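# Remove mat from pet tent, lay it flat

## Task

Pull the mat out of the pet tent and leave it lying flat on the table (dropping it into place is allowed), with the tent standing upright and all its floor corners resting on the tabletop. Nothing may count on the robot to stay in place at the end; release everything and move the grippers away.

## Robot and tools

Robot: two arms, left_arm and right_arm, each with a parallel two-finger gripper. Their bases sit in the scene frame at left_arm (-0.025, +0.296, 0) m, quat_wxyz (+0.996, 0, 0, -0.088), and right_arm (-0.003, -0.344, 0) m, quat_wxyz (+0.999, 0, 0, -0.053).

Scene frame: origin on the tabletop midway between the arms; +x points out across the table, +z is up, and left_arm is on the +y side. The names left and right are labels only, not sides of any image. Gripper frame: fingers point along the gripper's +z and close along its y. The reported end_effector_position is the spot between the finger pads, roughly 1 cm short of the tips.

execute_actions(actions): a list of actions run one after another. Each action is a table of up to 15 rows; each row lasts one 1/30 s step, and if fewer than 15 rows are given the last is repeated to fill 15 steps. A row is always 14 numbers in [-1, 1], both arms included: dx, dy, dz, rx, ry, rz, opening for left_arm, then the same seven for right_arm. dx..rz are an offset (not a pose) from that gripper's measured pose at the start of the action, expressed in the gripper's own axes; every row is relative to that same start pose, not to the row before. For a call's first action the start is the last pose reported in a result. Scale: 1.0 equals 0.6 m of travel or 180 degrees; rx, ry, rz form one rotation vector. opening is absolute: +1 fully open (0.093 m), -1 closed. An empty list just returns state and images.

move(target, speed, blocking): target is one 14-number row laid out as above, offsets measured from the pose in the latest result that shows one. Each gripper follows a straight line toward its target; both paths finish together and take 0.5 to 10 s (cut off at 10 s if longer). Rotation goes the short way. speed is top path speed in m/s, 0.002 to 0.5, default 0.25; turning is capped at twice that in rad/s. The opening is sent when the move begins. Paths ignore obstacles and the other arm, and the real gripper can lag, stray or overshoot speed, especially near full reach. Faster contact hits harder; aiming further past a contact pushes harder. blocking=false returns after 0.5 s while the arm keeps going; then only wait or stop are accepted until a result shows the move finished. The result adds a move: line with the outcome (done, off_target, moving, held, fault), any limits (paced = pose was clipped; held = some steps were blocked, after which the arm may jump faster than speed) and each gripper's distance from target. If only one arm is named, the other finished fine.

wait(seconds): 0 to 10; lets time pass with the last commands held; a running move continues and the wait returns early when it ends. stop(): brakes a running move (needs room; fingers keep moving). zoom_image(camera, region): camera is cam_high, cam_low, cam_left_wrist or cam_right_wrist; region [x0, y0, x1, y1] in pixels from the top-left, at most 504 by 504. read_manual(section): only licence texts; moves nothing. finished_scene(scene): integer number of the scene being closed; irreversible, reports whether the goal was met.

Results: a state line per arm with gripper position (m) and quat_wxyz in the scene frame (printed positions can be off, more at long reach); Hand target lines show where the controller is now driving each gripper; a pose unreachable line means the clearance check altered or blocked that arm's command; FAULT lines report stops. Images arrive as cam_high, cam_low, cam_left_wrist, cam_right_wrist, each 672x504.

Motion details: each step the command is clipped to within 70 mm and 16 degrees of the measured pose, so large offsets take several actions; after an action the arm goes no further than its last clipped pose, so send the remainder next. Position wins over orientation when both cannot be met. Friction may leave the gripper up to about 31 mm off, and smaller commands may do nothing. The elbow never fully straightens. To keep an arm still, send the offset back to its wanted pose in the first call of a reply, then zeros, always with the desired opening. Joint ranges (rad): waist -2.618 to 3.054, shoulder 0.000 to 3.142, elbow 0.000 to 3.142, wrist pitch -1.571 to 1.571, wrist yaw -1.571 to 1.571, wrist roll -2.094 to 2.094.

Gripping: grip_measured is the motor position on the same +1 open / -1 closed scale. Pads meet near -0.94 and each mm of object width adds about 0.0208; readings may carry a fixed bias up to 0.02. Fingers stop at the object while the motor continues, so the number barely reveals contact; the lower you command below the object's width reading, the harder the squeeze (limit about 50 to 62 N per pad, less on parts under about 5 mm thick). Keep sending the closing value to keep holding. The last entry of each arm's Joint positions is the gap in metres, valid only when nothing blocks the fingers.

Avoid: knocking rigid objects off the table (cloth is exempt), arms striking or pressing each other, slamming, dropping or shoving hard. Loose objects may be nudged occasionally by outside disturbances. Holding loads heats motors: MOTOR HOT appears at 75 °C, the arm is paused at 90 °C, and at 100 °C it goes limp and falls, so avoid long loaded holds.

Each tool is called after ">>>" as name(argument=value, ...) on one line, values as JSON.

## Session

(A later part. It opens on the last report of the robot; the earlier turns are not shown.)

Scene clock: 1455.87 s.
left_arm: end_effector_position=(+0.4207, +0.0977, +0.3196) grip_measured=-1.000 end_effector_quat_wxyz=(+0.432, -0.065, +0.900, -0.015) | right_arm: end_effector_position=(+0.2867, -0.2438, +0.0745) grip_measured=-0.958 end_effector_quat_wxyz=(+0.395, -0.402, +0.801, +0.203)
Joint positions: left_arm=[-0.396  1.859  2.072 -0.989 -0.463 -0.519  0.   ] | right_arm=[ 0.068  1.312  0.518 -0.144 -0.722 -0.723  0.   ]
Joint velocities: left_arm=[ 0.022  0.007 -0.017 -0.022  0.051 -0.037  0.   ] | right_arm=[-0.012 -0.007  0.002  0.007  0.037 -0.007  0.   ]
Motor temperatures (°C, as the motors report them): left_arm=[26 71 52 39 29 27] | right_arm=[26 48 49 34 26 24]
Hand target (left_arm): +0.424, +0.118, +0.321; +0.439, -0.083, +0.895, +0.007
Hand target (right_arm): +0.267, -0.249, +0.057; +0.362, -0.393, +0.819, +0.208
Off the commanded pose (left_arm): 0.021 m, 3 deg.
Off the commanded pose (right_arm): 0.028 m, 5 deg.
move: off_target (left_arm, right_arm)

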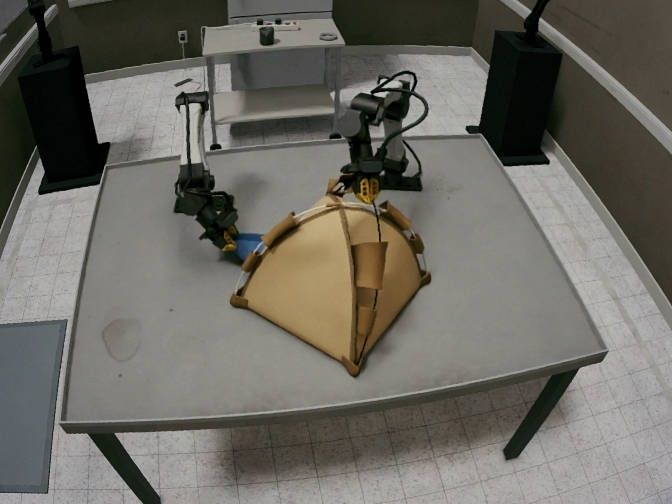

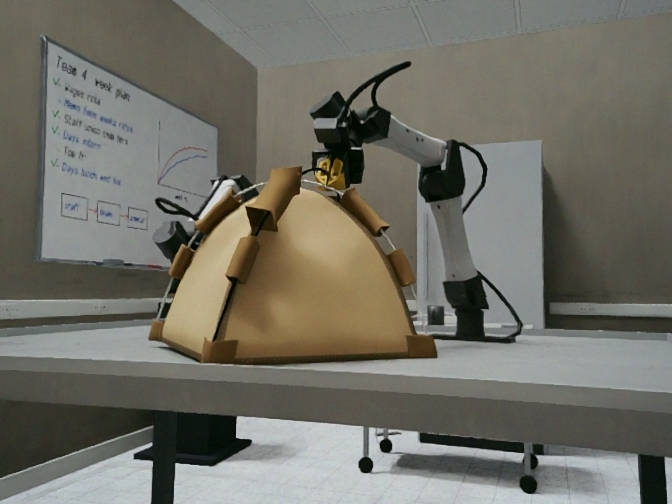

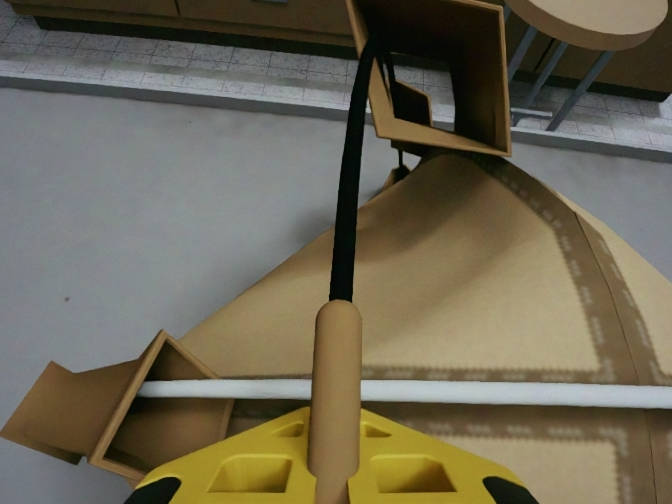

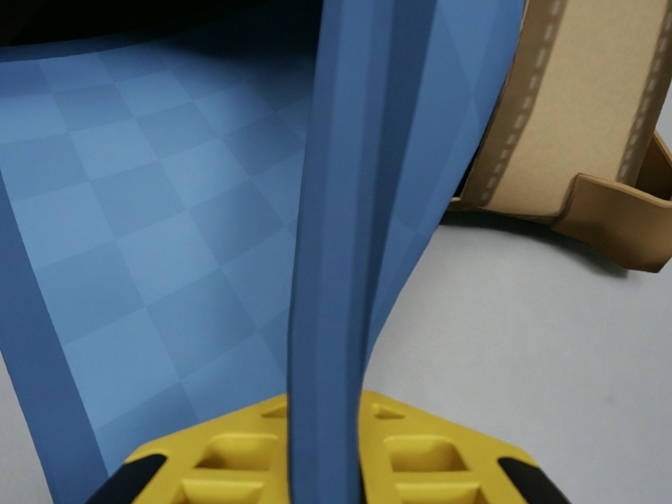

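>>> move(target=[0,0.01,0,0,0,0,-1, 0.0,0,0.015,0,0,-0.2,-1], speed=0.15)

Scene clock: 1483.57 s.
left_arm: end_effector_position=(+0.4192, +0.0919, +0.3186) grip_measured=-1.000 end_effector_quat_wxyz=(+0.427, -0.057, +0.902, -0.026) | right_arm: end_effector_position=(+0.2937, -0.2407, +0.0802) grip_measured=-0.958 end_effector_quat_wxyz=(-0.450, +0.617, -0.642, -0.069)
Joint positions: left_arm=[-0.4    1.859  2.072 -0.987 -0.437 -0.515  0.   ] | right_arm=[ 0.083  1.312  0.518 -0.093 -0.715 -1.291  0.   ]
Joint velocities: left_arm=[ 0.012 -0.017 -0.002 -0.066 -0.037  0.007  0.   ] | right_arm=[ 0.002 -0.002  0.007  0.037 -0.022 -0.037  0.   ]
Motor temperatures (°C, as the motors report them): left_arm=[26 71 50 40 28 27] | right_arm=[26 45 47 33 26 24]
Hand target (left_arm): +0.420, +0.103, +0.319; +0.431, -0.064, +0.900, -0.015
Hand target (right_arm): +0.290, -0.239, +0.069; -0.438, +0.630, -0.637, -0.071
Off the commanded pose (left_arm): 0.012 m, 2 deg.
Off the commanded pose (right_arm): 0.012 m, 2 deg.
move: off_target (left_arm, right_arm)

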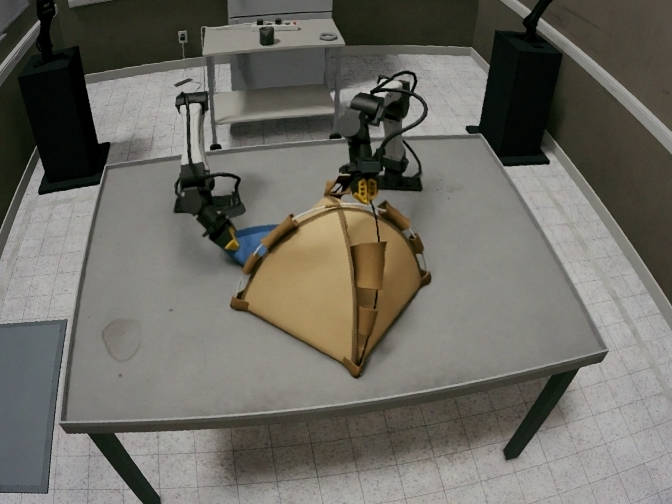

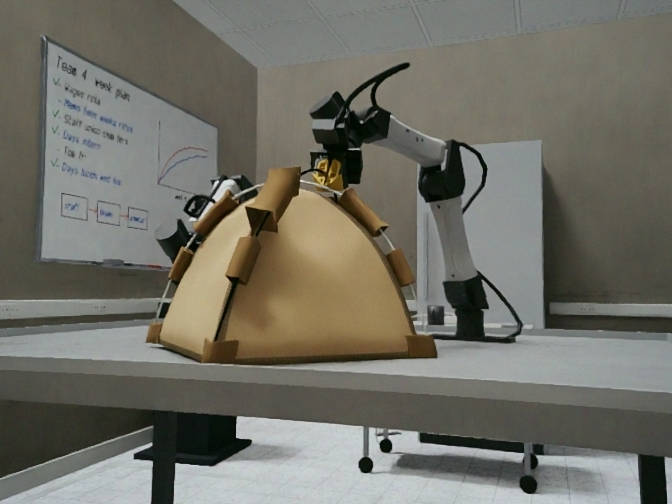

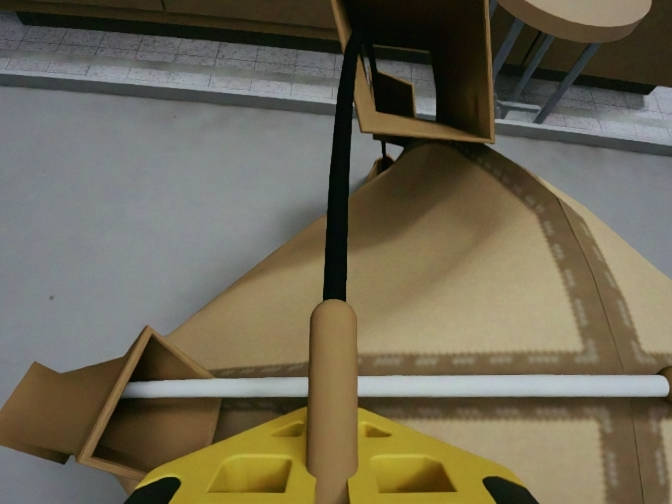

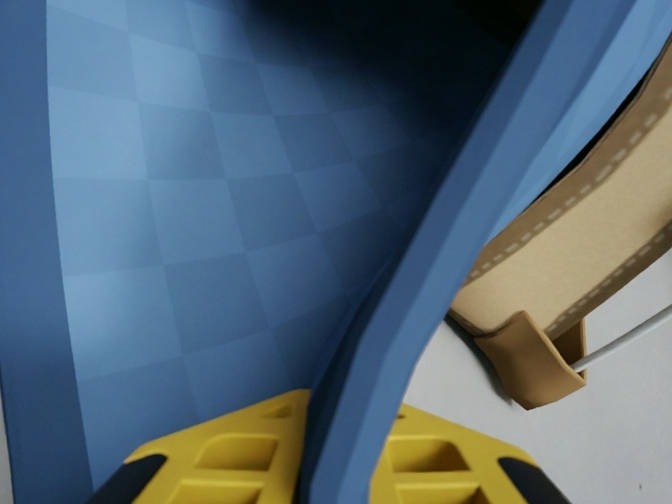

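>>> move(target=[-0.006,0.057,0.004,0,0,0,-1, 0.074,0.035,-0.083,0,0,0,-1], speed=0.05)

Scene clock: 1495.20 s.
left_arm: end_effector_position=(+0.4228, +0.1146, +0.3210) grip_measured=-1.000 end_effector_quat_wxyz=(+0.429, -0.051, +0.901, -0.043) | right_arm: end_effector_position=(+0.2665, -0.2949, +0.0804) grip_measured=-0.958 end_effector_quat_wxyz=(-0.469, +0.613, -0.631, -0.073)
Joint positions: left_arm=[-0.329  1.793  1.983 -0.923 -0.354 -0.459  0.   ] | right_arm=[-0.224  1.286  0.518 -0.362 -0.919 -1.653  0.   ]
Joint velocities: left_arm=[ 0.012  0.007  0.012 -0.022  0.037 -0.066  0.   ] | right_arm=[ 0.007 -0.017 -0.012  0.022 -0.022  0.037  0.   ]
Motor temperatures (°C, as the motors report them): left_arm=[26 72 50 41 28 27] | right_arm=[26 44 47 33 26 24]
Hand target (left_arm): +0.421, +0.126, +0.317; +0.427, -0.057, +0.902, -0.025
Hand target (right_arm): +0.259, -0.298, +0.072; -0.455, +0.614, -0.641, -0.070
Off the commanded pose (left_arm): 0.013 m, 2 deg.
Off the commanded pose (right_arm): 0.014 m, 3 deg.
move: off_target (left_arm, right_arm)

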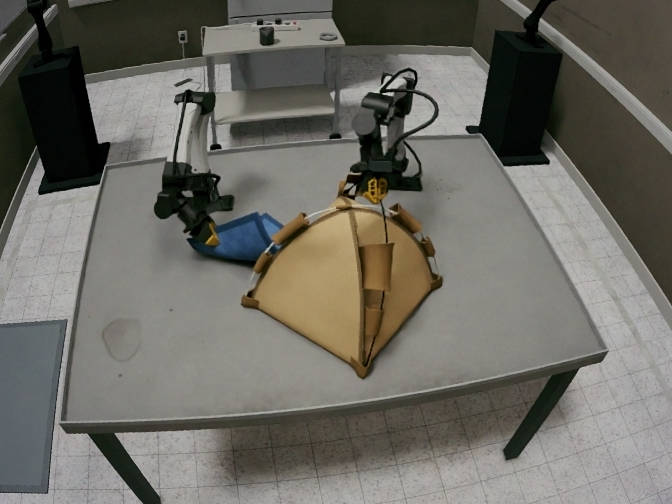

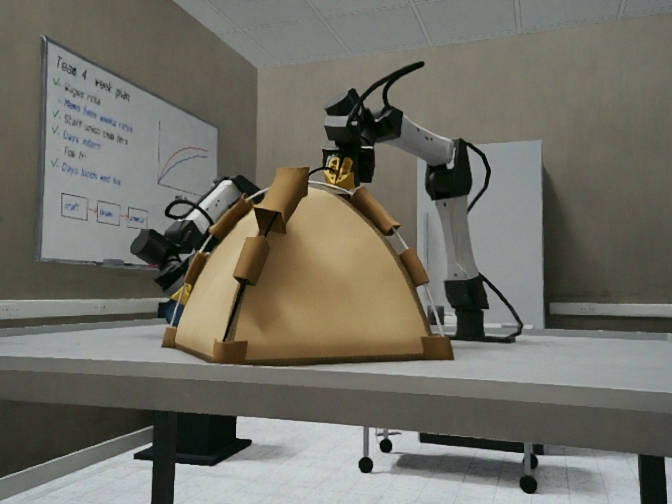

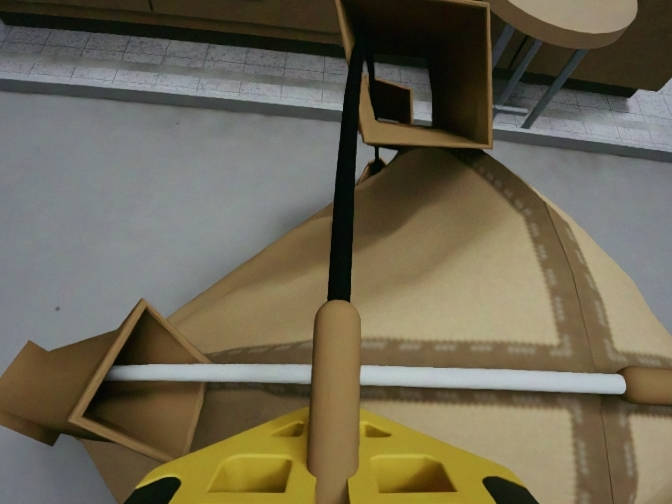

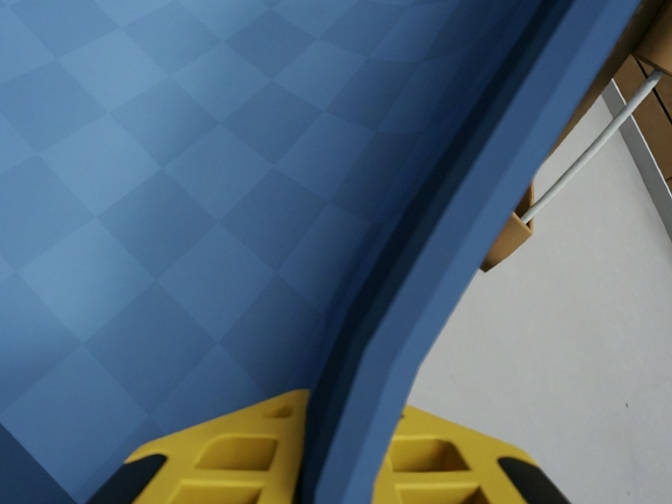

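>>> move(target=[-0.015,0.249,-0.0375,-0.051,-0.008,-0.042,-1, 0.01,0.01,-0.01,0,0,0,-1], speed=0.06)

Scene clock: 1504.17 s.
left_arm: end_effector_position=(+0.4063, +0.2604, +0.3231) grip_measured=-1.000 end_effector_quat_wxyz=(+0.426, -0.144, +0.893, +0.006) | right_arm: end_effector_position=(+0.2635, -0.2997, +0.0813) grip_measured=-0.958 end_effector_quat_wxyz=(-0.475, +0.614, -0.627, -0.071)
Joint positions: left_arm=[-0.011  1.582  1.757 -0.898 -0.276 -0.382  0.   ] | right_arm=[-0.257  1.286  0.518 -0.39  -0.942 -1.702  0.   ]
Joint velocities: left_arm=[-0.007  0.002  0.012 -0.037 -0.007 -0.022  0.   ] | right_arm=[-0.002 -0.002  0.002 -0.051 -0.037 -0.007  0.   ]
Motor temperatures (°C, as the motors report them): left_arm=[26 71 49 41 28 27] | right_arm=[26 43 47 33 26 24]
Hand target (left_arm): +0.404, +0.264, +0.325; +0.433, -0.144, +0.890, +0.004
Hand target (right_arm): +0.260, -0.301, +0.077; -0.470, +0.613, -0.631, -0.073
Off the commanded pose (left_arm): 0.006 m, 1 deg.
Off the commanded pose (right_arm): 0.006 m, 1 deg.
move: done

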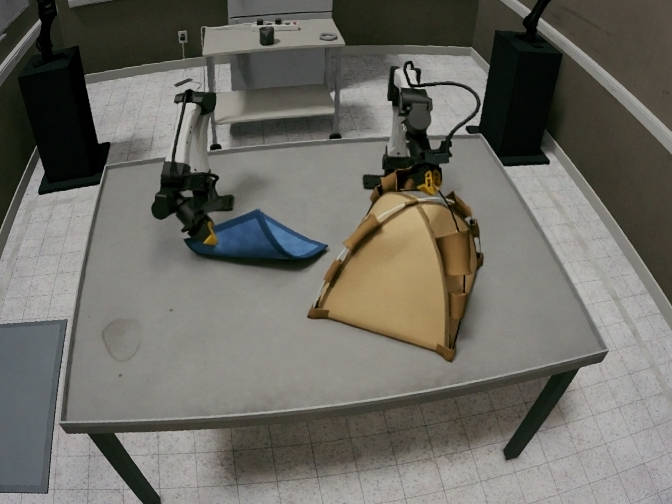

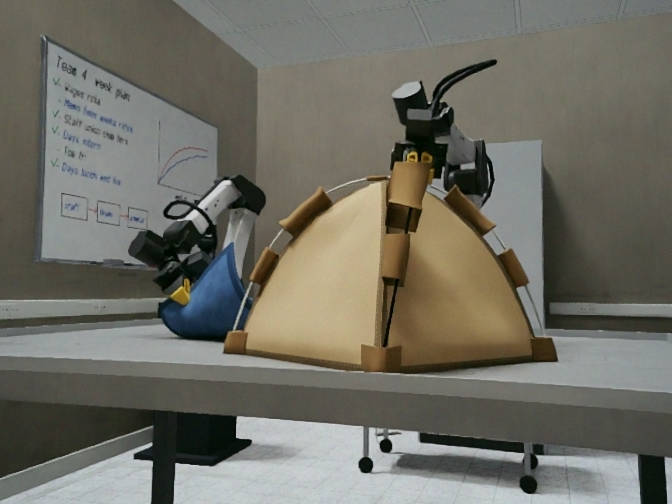

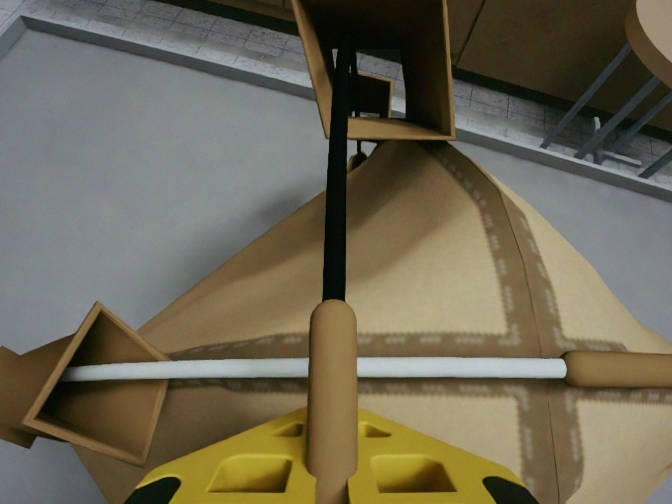

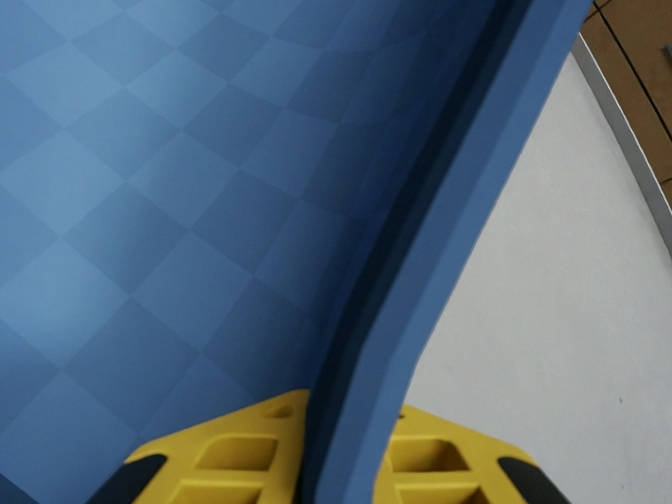

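>>> move(target=[0,-0.06,0,0,0,0,-1, 0.096,-0.083,-0.0445,0,0,0.70,-1], speed=0.3)

Scene clock: 1521.77 s.
left_arm: end_effector_position=(+0.4109, +0.2293, +0.3268) grip_measured=-1.000 end_effector_quat_wxyz=(+0.425, -0.140, +0.894, +0.002) | right_arm: end_effector_position=(+0.3002, -0.3650, +0.0818) grip_measured=-0.958 end_effector_quat_wxyz=(+0.160, +0.270, +0.835, +0.452)
Joint positions: left_arm=[-0.099  1.637  1.836 -0.939 -0.332 -0.439  0.   ] | right_arm=[-0.445  1.602  0.814 -0.627 -0.992  0.157  0.   ]
Joint velocities: left_arm=[-0.012 -0.007 -0.007  0.022  0.051 -0.037  0.   ] | right_arm=[-0.002 -0.002  0.007  0.007 -0.022 -0.007  0.   ]
Motor temperatures (°C, as the motors report them): left_arm=[26 67 50 42 28 27] | right_arm=[26 42 47 32 26 24]
Hand target (left_arm): +0.415, +0.226, +0.327; +0.427, -0.144, +0.893, +0.005
Hand target (right_arm): +0.304, -0.369, +0.084; +0.155, +0.280, +0.830, +0.457
Off the commanded pose (left_arm): 0.006 m, 1 deg.
Off the commanded pose (right_arm): 0.006 m, 2 deg.
move: done

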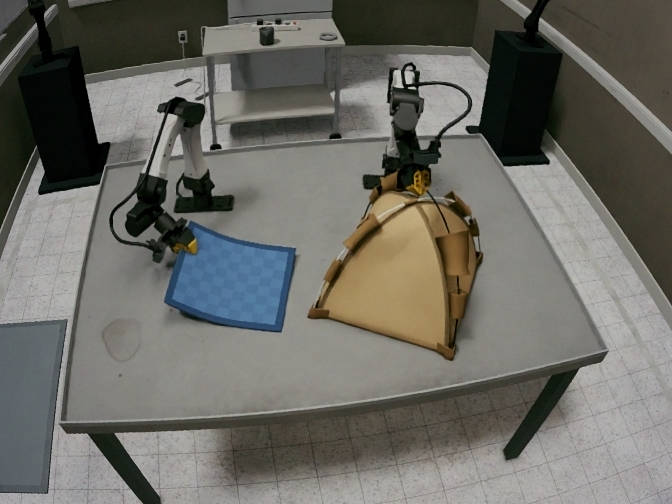

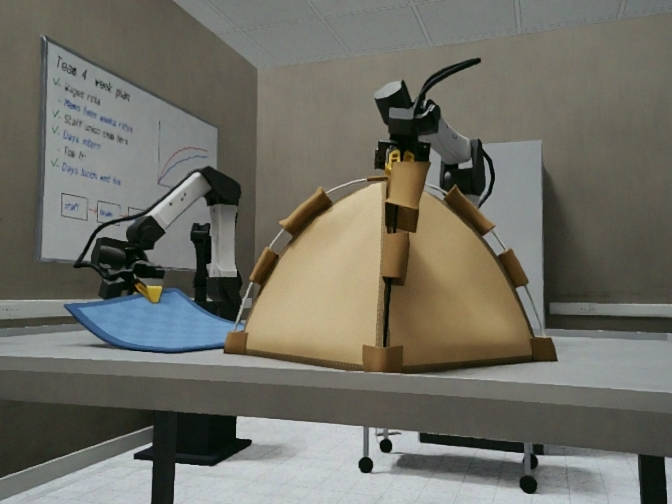

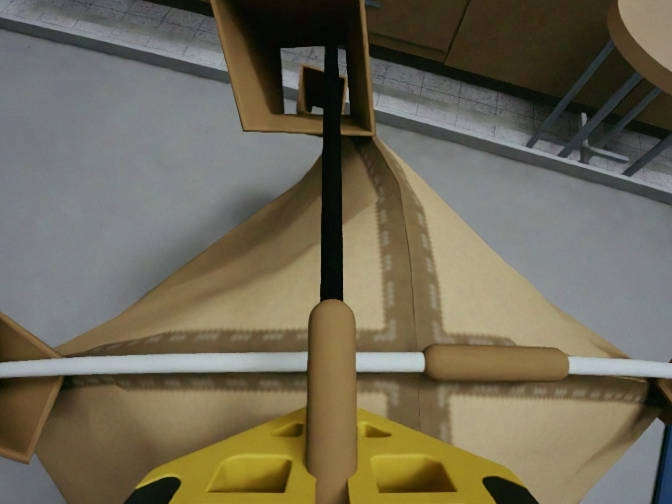

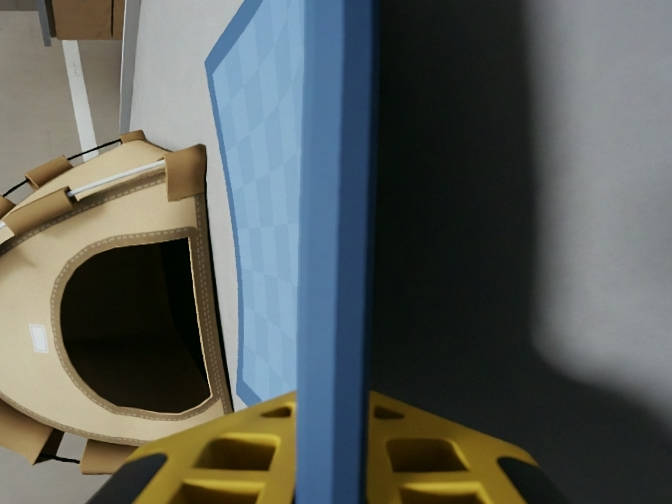

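>>> move(target=[0,0,0,0,0,0,0.2, -0.019,-0.057,0.005,0,0,0,-1], speed=0.06)

>>> execute_actions(actions=[[[0,0,0,0,0,0,0.2, 0,0,0,0,0,0,-0.8],[0,0,0,0,0,0,0.2, 0,0,0,0,0,0,-0.6],[0,0,0,0,0,0,0.2, 0,0,0,0,0,0,-0.4],[0,0,0,0,0,0,0.2, 0,0,0,0,0,0,-0.3]]])

>>> move(target=[-0.05,0,-0.15,0,0,0,0.2, 0,-0.02,-0.13,0,0,0,-0.3], speed=0.08)

Scene clock: 1532.57 s.
left_arm: end_effector_position=(+0.4109, +0.2294, +0.3267) grip_measured=+0.198 end_effector_quat_wxyz=(+0.425, -0.140, +0.894, +0.002) | right_arm: end_effector_position=(+0.2962, -0.3797, +0.0539) grip_measured=-0.958 end_effector_quat_wxyz=(+0.154, +0.270, +0.837, +0.451)
Joint positions: left_arm=[-0.099  1.637  1.836 -0.94  -0.332 -0.439  0.055] | right_arm=[-0.499  1.716  0.814 -0.614 -0.992  0.048  0.   ]
Joint velocities: left_arm=[-0.007 -0.012 -0.007  0.022 -0.037 -0.051 -0.001] | right_arm=[ 0.002 -0.012 -0.007  0.007 -0.022  0.051  0.   ]
Motor temperatures (°C, as the motors report them): left_arm=[26 64 52 42 28 27] | right_arm=[26 42 48 31 26 24]
Hand target (left_arm): +0.411, +0.229, +0.327; +0.425, -0.140, +0.894, +0.002
Hand target (right_arm): +0.300, -0.385, +0.053; +0.161, +0.270, +0.835, +0.452
Off the commanded pose (left_arm): 0.000 m, 0 deg.
Off the commanded pose (right_arm): 0.007 m, 1 deg.
move: done

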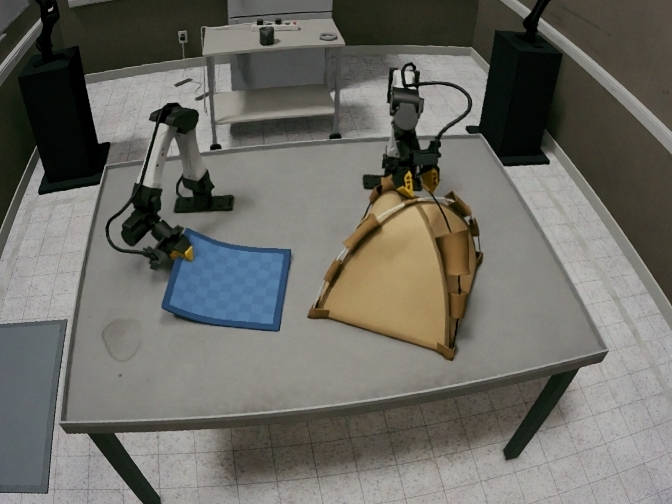

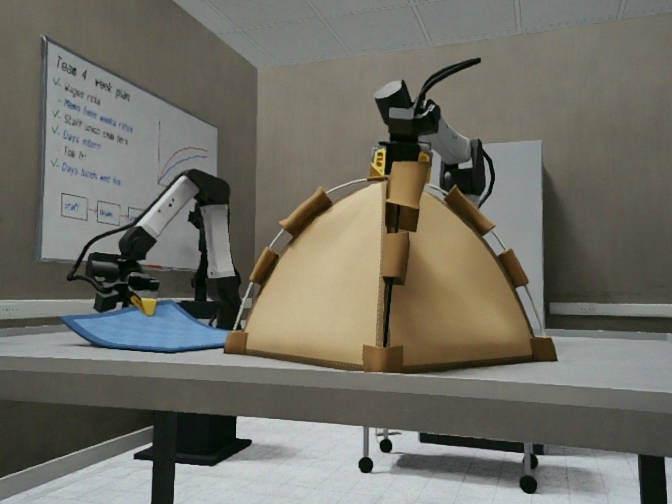

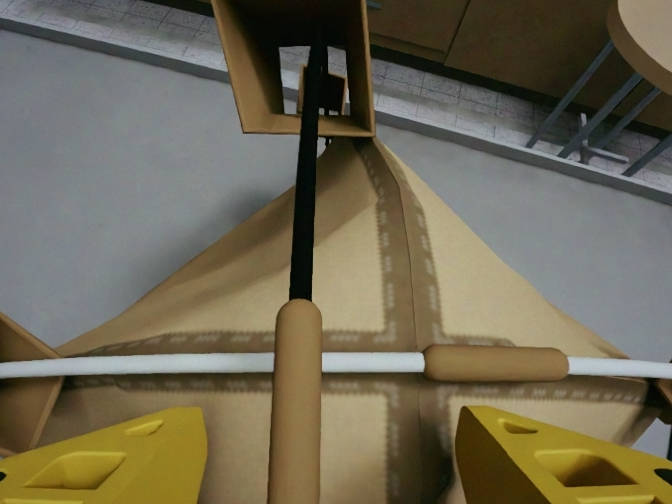

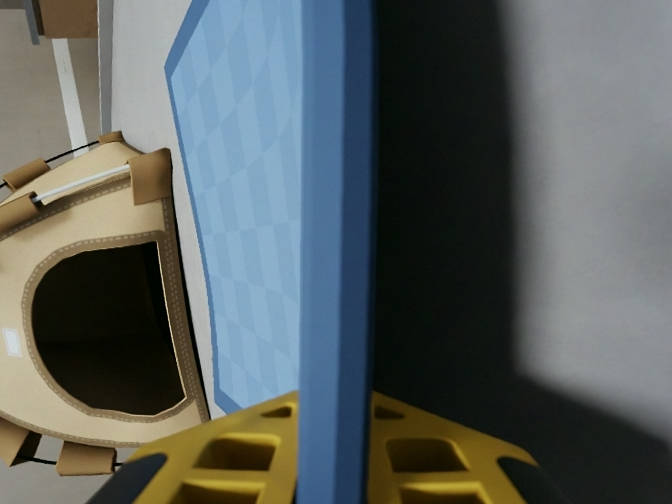

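Scene clock: 1533.07 s.
left_arm: end_effector_position=(+0.4109, +0.2294, +0.3267) grip_measured=+0.198 end_effector_quat_wxyz=(+0.425, -0.140, +0.894, +0.002) | right_arm: end_effector_position=(+0.2962, -0.3797, +0.0539) grip_measured=-0.302 end_effector_quat_wxyz=(+0.155, +0.270, +0.837, +0.451)
Joint positions: left_arm=[-0.099  1.637  1.836 -0.94  -0.332 -0.439  0.055] | right_arm=[-0.499  1.716  0.814 -0.614 -0.992  0.047  0.031]
Joint velocities: left_arm=[ 0.007  0.007  0.012  0.022  0.022 -0.007  0.001] | right_arm=[ 0.012 -0.012  0.012  0.022  0.022 -0.037 -0.   ]
Motor temperatures (°C, as the motors report them): left_arm=[26 63 52 42 28 27] | right_arm=[26 42 48 31 26 24]
Hand target (left_arm): +0.411, +0.229, +0.327; +0.425, -0.140, +0.894, +0.002
Hand target (right_arm): +0.296, -0.380, +0.054; +0.154, +0.270, +0.837, +0.451
Off the commanded pose (left_arm): 0.000 m, 0 deg.
Off the commanded pose (right_arm): 0.000 m, 0 deg.

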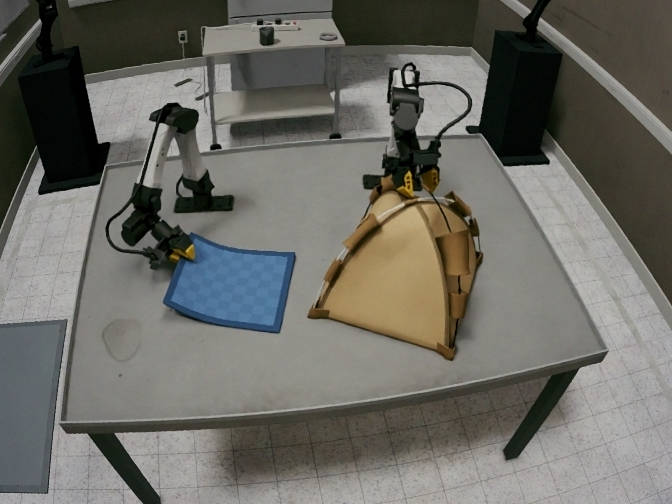

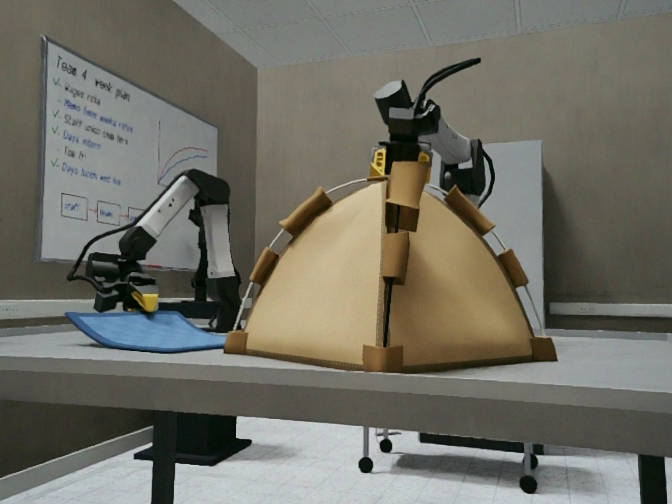

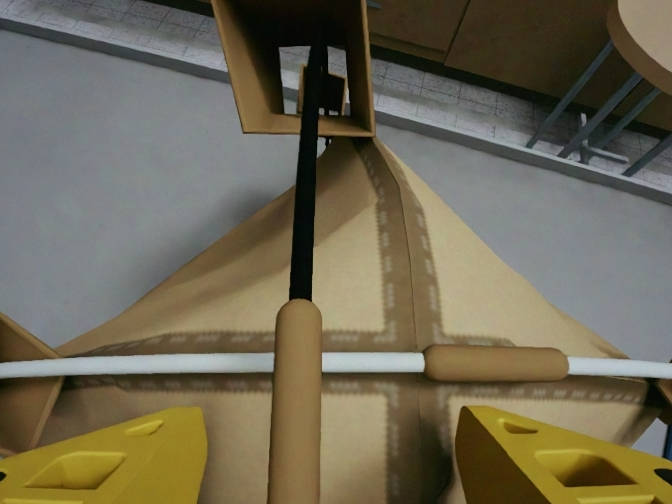

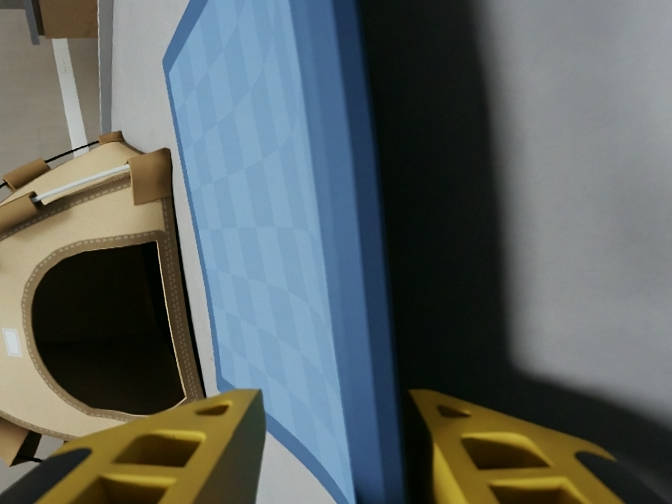

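Scene clock: 1534.90 s.
left_arm: end_effector_position=(+0.3578, +0.2291, +0.4093) grip_measured=+0.198 end_effector_quat_wxyz=(+0.430, -0.139, +0.892, -0.003) | right_arm: end_effector_position=(+0.2543, -0.4309, +0.0895) grip_measured=-0.302 end_effector_quat_wxyz=(+0.163, +0.267, +0.835, +0.453)
Joint positions: left_arm=[-0.15   1.67   2.276 -1.345 -0.363 -0.474  0.055] | right_arm=[-0.757  1.745  0.993 -1.135 -0.971 -0.413  0.031]
Joint velocities: left_arm=[-0.007 -0.007  0.012 -0.066  0.007  0.007 -0.001] | right_arm=[-0.012 -0.002 -0.027 -0.037 -0.007 -0.022  0.001]
Motor temperatures (°C, as the motors report them): left_arm=[26 63 52 42 28 27] | right_arm=[26 42 48 31 26 24]
Hand target (left_arm): +0.360, +0.226, +0.407; +0.426, -0.140, +0.894, +0.002
Hand target (right_arm): +0.255, -0.437, +0.088; +0.158, +0.271, +0.835, +0.452
Off the commanded pose (left_arm): 0.005 m, 1 deg.
Off the commanded pose (right_arm): 0.007 m, 1 deg.
move: done

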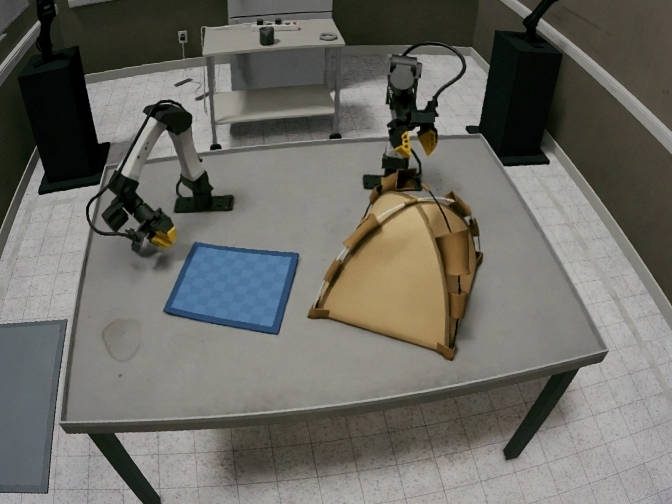

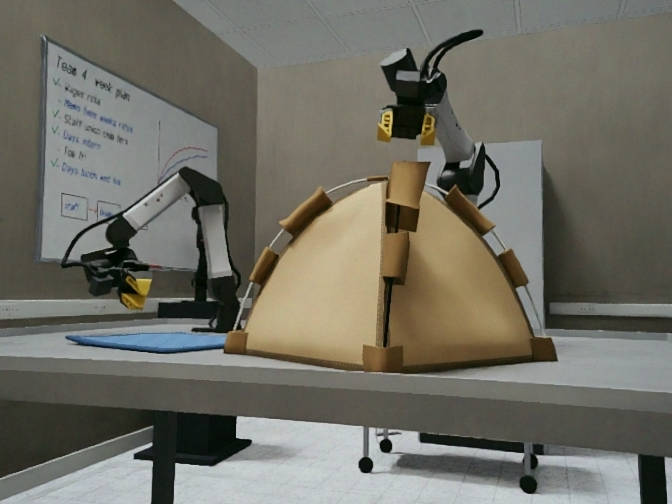

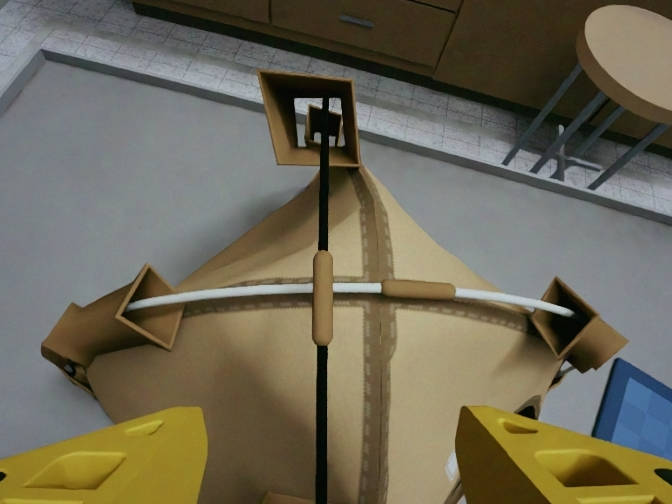

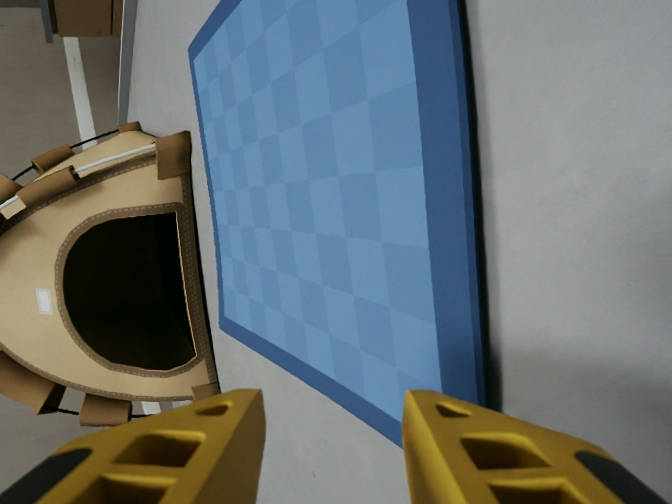

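>>> finished_scene(scene=2)

The scene is finished: the task was done.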